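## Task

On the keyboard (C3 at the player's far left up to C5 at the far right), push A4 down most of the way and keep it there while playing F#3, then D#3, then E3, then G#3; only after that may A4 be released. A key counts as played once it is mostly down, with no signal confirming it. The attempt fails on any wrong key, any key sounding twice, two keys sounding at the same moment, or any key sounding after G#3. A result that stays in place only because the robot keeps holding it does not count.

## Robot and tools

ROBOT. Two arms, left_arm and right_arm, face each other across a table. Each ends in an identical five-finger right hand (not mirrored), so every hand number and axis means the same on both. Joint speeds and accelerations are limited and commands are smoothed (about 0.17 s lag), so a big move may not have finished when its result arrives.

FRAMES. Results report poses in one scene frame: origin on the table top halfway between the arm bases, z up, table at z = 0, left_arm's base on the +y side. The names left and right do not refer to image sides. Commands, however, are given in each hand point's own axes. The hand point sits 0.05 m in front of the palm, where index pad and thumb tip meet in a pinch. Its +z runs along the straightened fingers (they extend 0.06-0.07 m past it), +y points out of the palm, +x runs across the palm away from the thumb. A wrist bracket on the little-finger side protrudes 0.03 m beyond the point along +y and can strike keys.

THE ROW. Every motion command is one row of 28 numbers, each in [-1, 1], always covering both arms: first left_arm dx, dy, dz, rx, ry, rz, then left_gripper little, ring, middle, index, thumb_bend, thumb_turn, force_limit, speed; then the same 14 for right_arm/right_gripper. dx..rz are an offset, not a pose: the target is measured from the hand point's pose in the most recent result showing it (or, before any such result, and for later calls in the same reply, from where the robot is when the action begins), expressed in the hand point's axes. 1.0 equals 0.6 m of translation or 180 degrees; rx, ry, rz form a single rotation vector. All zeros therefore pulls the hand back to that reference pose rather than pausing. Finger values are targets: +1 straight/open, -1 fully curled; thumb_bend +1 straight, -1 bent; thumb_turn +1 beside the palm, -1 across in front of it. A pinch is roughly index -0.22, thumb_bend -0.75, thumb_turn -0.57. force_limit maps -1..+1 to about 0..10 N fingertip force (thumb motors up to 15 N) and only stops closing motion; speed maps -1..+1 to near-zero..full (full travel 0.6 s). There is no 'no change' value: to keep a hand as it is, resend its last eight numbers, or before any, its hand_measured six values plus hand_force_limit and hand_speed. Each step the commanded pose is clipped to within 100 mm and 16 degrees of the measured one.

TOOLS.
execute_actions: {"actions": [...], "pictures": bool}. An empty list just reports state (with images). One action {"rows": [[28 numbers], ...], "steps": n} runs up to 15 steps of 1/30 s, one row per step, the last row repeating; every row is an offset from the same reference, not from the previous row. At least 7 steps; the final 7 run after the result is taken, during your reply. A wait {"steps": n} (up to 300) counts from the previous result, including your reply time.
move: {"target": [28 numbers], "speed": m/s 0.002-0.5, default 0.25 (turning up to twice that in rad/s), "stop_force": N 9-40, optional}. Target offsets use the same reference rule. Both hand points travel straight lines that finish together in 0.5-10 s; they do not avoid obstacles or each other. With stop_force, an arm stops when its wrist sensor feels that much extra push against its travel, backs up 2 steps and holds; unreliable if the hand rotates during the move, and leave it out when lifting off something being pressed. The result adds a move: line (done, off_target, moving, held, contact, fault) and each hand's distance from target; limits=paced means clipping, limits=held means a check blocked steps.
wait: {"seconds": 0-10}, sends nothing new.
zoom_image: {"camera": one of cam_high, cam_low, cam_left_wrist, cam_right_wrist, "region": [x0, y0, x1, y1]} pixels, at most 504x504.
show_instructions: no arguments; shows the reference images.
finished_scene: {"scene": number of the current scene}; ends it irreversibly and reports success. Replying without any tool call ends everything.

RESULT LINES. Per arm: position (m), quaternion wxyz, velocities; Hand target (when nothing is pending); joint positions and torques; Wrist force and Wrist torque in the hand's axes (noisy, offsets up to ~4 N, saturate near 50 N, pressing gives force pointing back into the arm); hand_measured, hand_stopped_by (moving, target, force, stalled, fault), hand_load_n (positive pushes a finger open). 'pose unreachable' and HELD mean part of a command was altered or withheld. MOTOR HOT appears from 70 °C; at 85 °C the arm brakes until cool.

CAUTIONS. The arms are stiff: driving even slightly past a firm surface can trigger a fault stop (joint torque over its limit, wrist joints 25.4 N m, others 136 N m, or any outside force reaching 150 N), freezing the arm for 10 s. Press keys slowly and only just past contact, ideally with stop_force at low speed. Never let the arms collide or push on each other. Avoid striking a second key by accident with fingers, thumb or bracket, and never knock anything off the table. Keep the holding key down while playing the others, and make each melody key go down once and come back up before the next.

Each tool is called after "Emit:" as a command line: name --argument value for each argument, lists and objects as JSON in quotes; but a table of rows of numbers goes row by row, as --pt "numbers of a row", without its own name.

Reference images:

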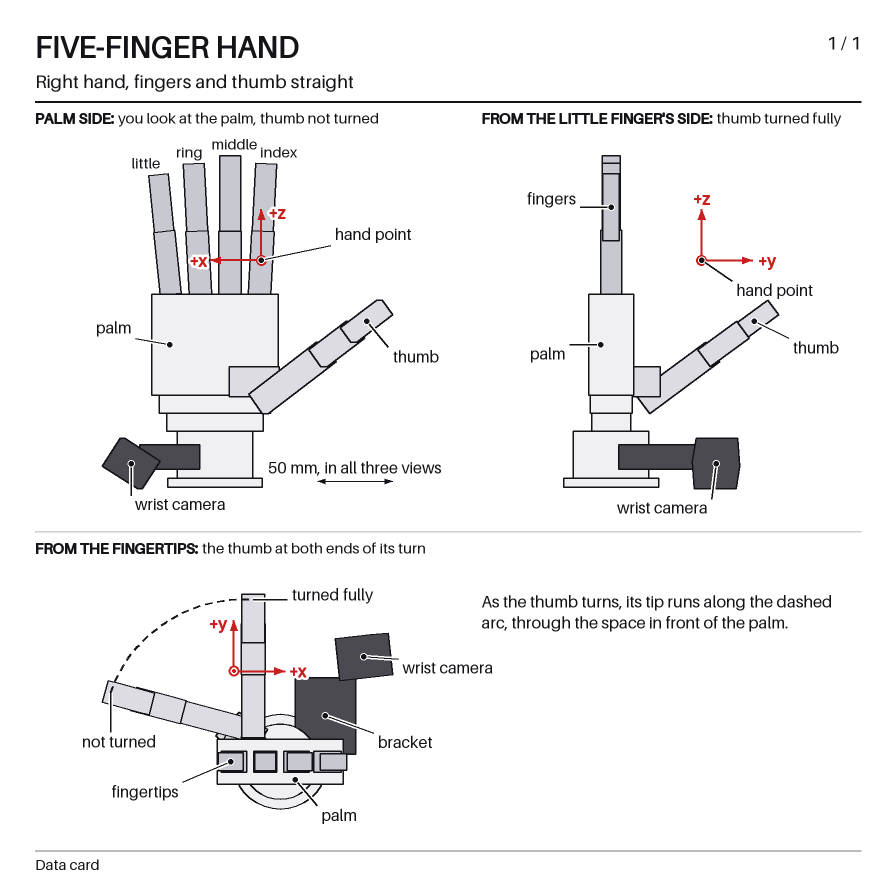

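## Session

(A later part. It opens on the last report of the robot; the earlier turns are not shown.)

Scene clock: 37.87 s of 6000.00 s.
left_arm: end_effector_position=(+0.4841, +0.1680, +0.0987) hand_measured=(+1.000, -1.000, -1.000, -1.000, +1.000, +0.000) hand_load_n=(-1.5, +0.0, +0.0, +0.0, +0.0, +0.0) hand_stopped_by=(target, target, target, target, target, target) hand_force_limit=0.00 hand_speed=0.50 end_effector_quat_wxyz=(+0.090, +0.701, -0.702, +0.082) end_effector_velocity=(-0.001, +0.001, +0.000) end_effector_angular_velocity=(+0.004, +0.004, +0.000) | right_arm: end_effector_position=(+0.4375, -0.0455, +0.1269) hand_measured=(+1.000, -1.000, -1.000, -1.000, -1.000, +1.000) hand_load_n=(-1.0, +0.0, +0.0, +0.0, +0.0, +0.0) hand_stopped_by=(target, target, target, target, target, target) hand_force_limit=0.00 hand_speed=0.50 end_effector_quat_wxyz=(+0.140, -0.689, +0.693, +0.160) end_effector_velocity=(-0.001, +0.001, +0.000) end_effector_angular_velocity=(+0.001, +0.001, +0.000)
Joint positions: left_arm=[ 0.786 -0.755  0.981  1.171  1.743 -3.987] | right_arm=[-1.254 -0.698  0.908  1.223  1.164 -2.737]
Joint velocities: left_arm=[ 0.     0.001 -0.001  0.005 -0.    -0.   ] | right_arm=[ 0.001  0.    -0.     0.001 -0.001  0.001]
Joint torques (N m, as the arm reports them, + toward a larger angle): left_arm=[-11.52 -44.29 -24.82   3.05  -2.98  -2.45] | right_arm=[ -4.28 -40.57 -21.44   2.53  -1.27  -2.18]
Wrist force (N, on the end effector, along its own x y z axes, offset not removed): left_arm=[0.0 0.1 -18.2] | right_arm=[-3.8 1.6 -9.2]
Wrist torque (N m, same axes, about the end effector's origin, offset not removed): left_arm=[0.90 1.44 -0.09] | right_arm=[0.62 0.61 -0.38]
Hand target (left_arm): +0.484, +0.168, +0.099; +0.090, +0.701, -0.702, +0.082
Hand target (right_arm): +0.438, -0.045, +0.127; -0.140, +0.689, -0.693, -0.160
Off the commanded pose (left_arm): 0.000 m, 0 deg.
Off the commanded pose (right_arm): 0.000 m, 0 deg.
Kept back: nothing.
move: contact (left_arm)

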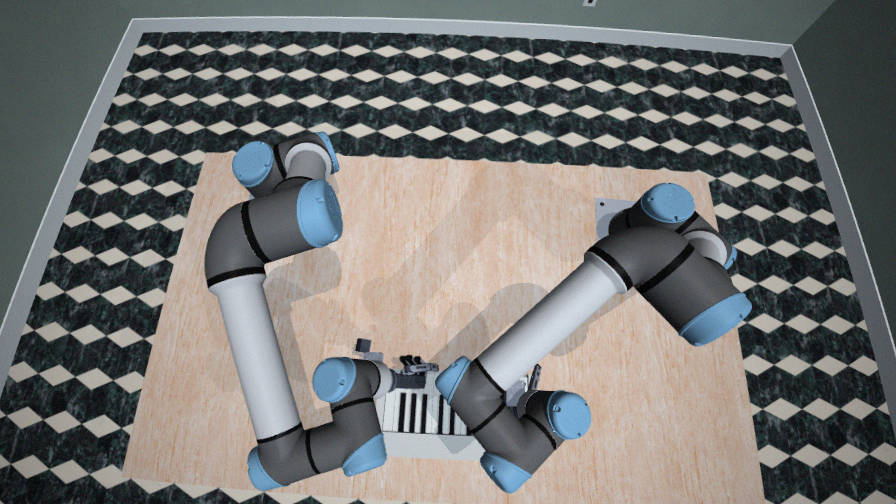

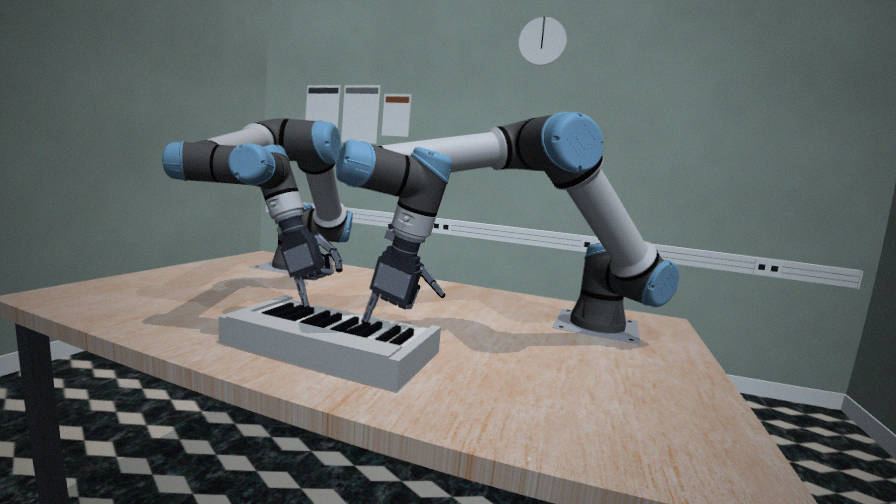

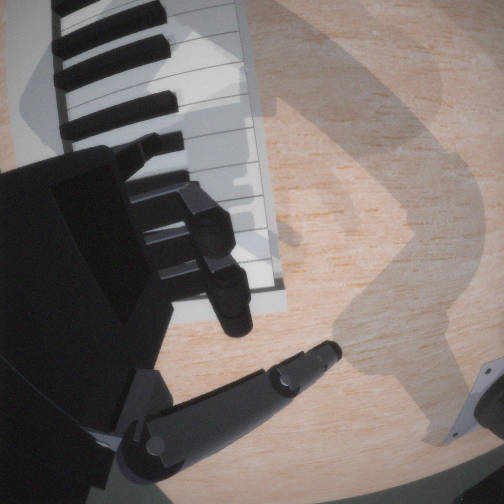

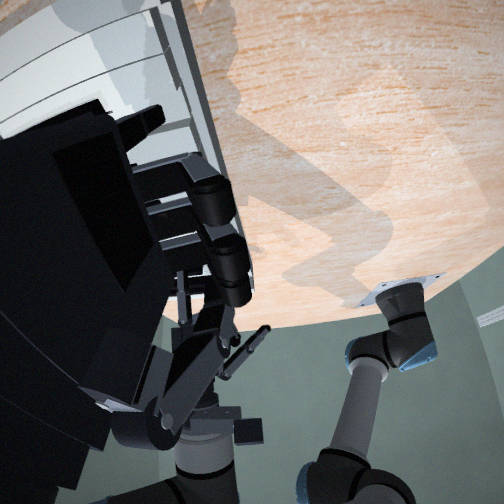

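Lift both straight up 3 cm.

Emit:
move --target '[0.012,0.0005,-0.0485,0,0,0,1,-1,-1,-1,1,0,0,0.5,-0.0207,0.0015,-0.0455,0,0,0,1,-1,-1,-1,-1,1,0,0.5]' --speed 0.08

Emit:
finished_scene --scene 1

Scene clock: 39.00 s of 6000.00 s.
left_arm: end_effector_position=(+0.4841, +0.1680, +0.1285) hand_measured=(+1.000, -1.000, -1.000, -1.000, +1.000, +0.000) hand_load_n=(+0.0, +0.0, +0.0, +0.0, +0.0, +0.0) hand_stopped_by=(target, target, target, target, target, target) hand_force_limit=0.00 hand_speed=0.50 end_effector_quat_wxyz=(+0.090, +0.701, -0.702, +0.082) end_effector_velocity=(+0.000, -0.001, +0.003) end_effector_angular_velocity=(-0.002, -0.001, +0.000) | right_arm: end_effector_position=(+0.4375, -0.0455, +0.1567) hand_measured=(+1.000, -1.000, -1.000, -1.000, -1.000, +1.000) hand_load_n=(+0.0, +0.0, +0.0, +0.0, +0.0, +0.0) hand_stopped_by=(target, target, target, target, target, target) hand_force_limit=0.00 hand_speed=0.50 end_effector_quat_wxyz=(+0.140, -0.689, +0.693, +0.160) end_effector_velocity=(-0.000, +0.000, +0.002) end_effector_angular_velocity=(-0.001, +0.000, +0.002)
Joint positions: left_arm=[ 0.786 -0.771  0.934  1.235  1.743 -3.987] | right_arm=[-1.254 -0.714  0.86   1.287  1.164 -2.737]
Joint velocities: left_arm=[-0.    -0.001 -0.006  0.005 -0.    -0.   ] | right_arm=[ 0.001 -0.001 -0.005  0.006  0.001 -0.001]
Joint torques (N m, as the arm reports them, + toward a larger angle): left_arm=[ -4.98 -57.88 -29.15   4.07   1.5   -1.79] | right_arm=[ -2.42 -53.   -25.75   4.58   0.04   0.32]
Wrist force (N, on the end effector, along its own x y z axes, offset not removed): left_arm=[-0.6 -0.7 -2.3] | right_arm=[-0.3 0.6 -1.9]
Wrist torque (N m, same axes, about the end effector's origin, offset not removed): left_arm=[0.06 0.15 -0.19] | right_arm=[0.29 0.18 -0.21]
Hand target (left_arm): +0.484, +0.168, +0.129; +0.090, +0.701, -0.702, +0.082
Hand target (right_arm): +0.438, -0.045, +0.157; -0.140, +0.689, -0.693, -0.160
Off the commanded pose (left_arm): 0.000 m, 0 deg.
Off the commanded pose (right_arm): 0.000 m, 0 deg.
Kept back: nothing.
move: done

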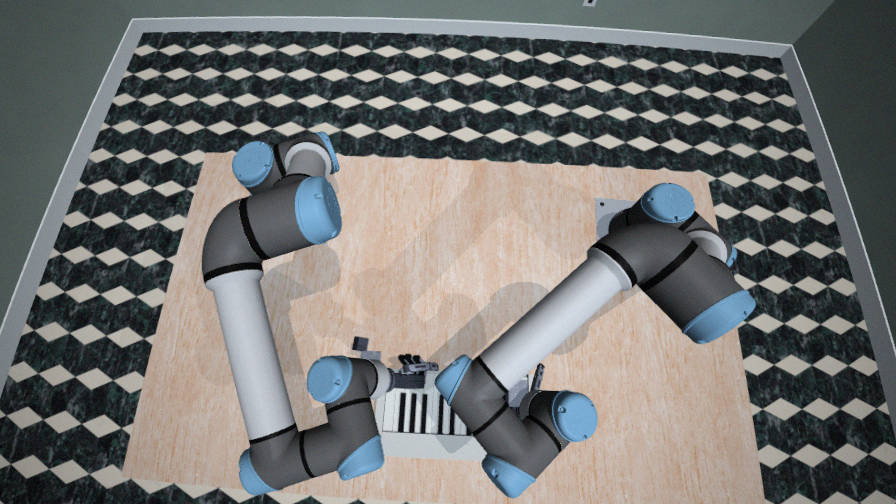

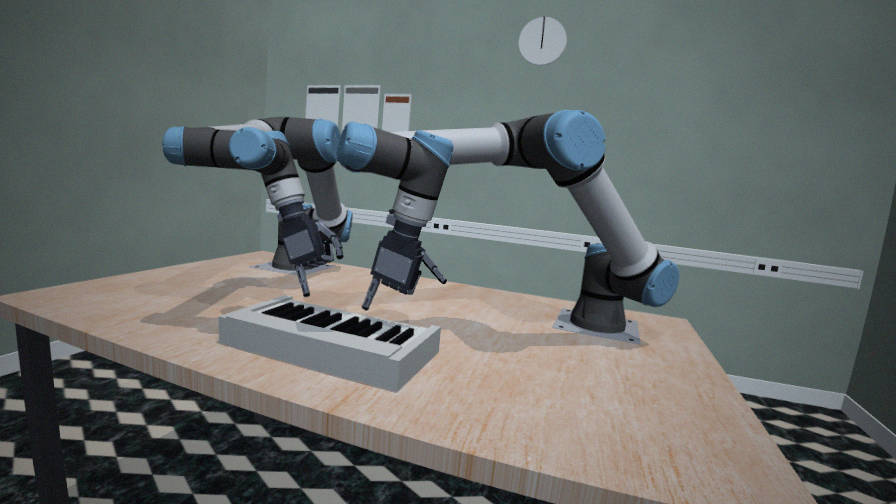

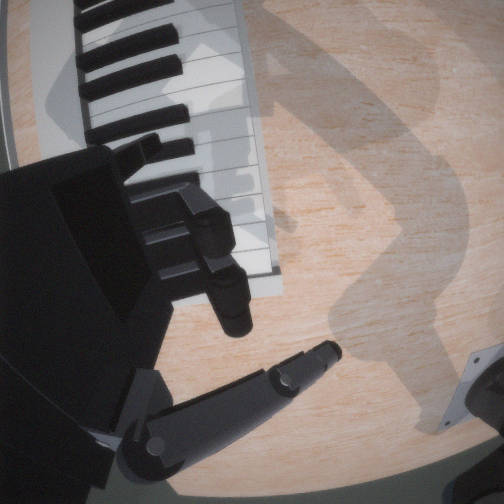

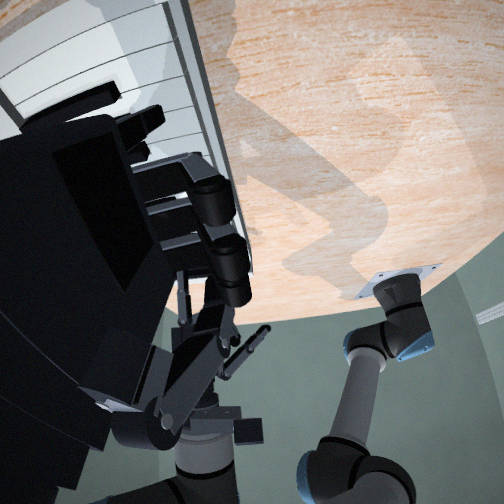

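The scene is finished: the task was done.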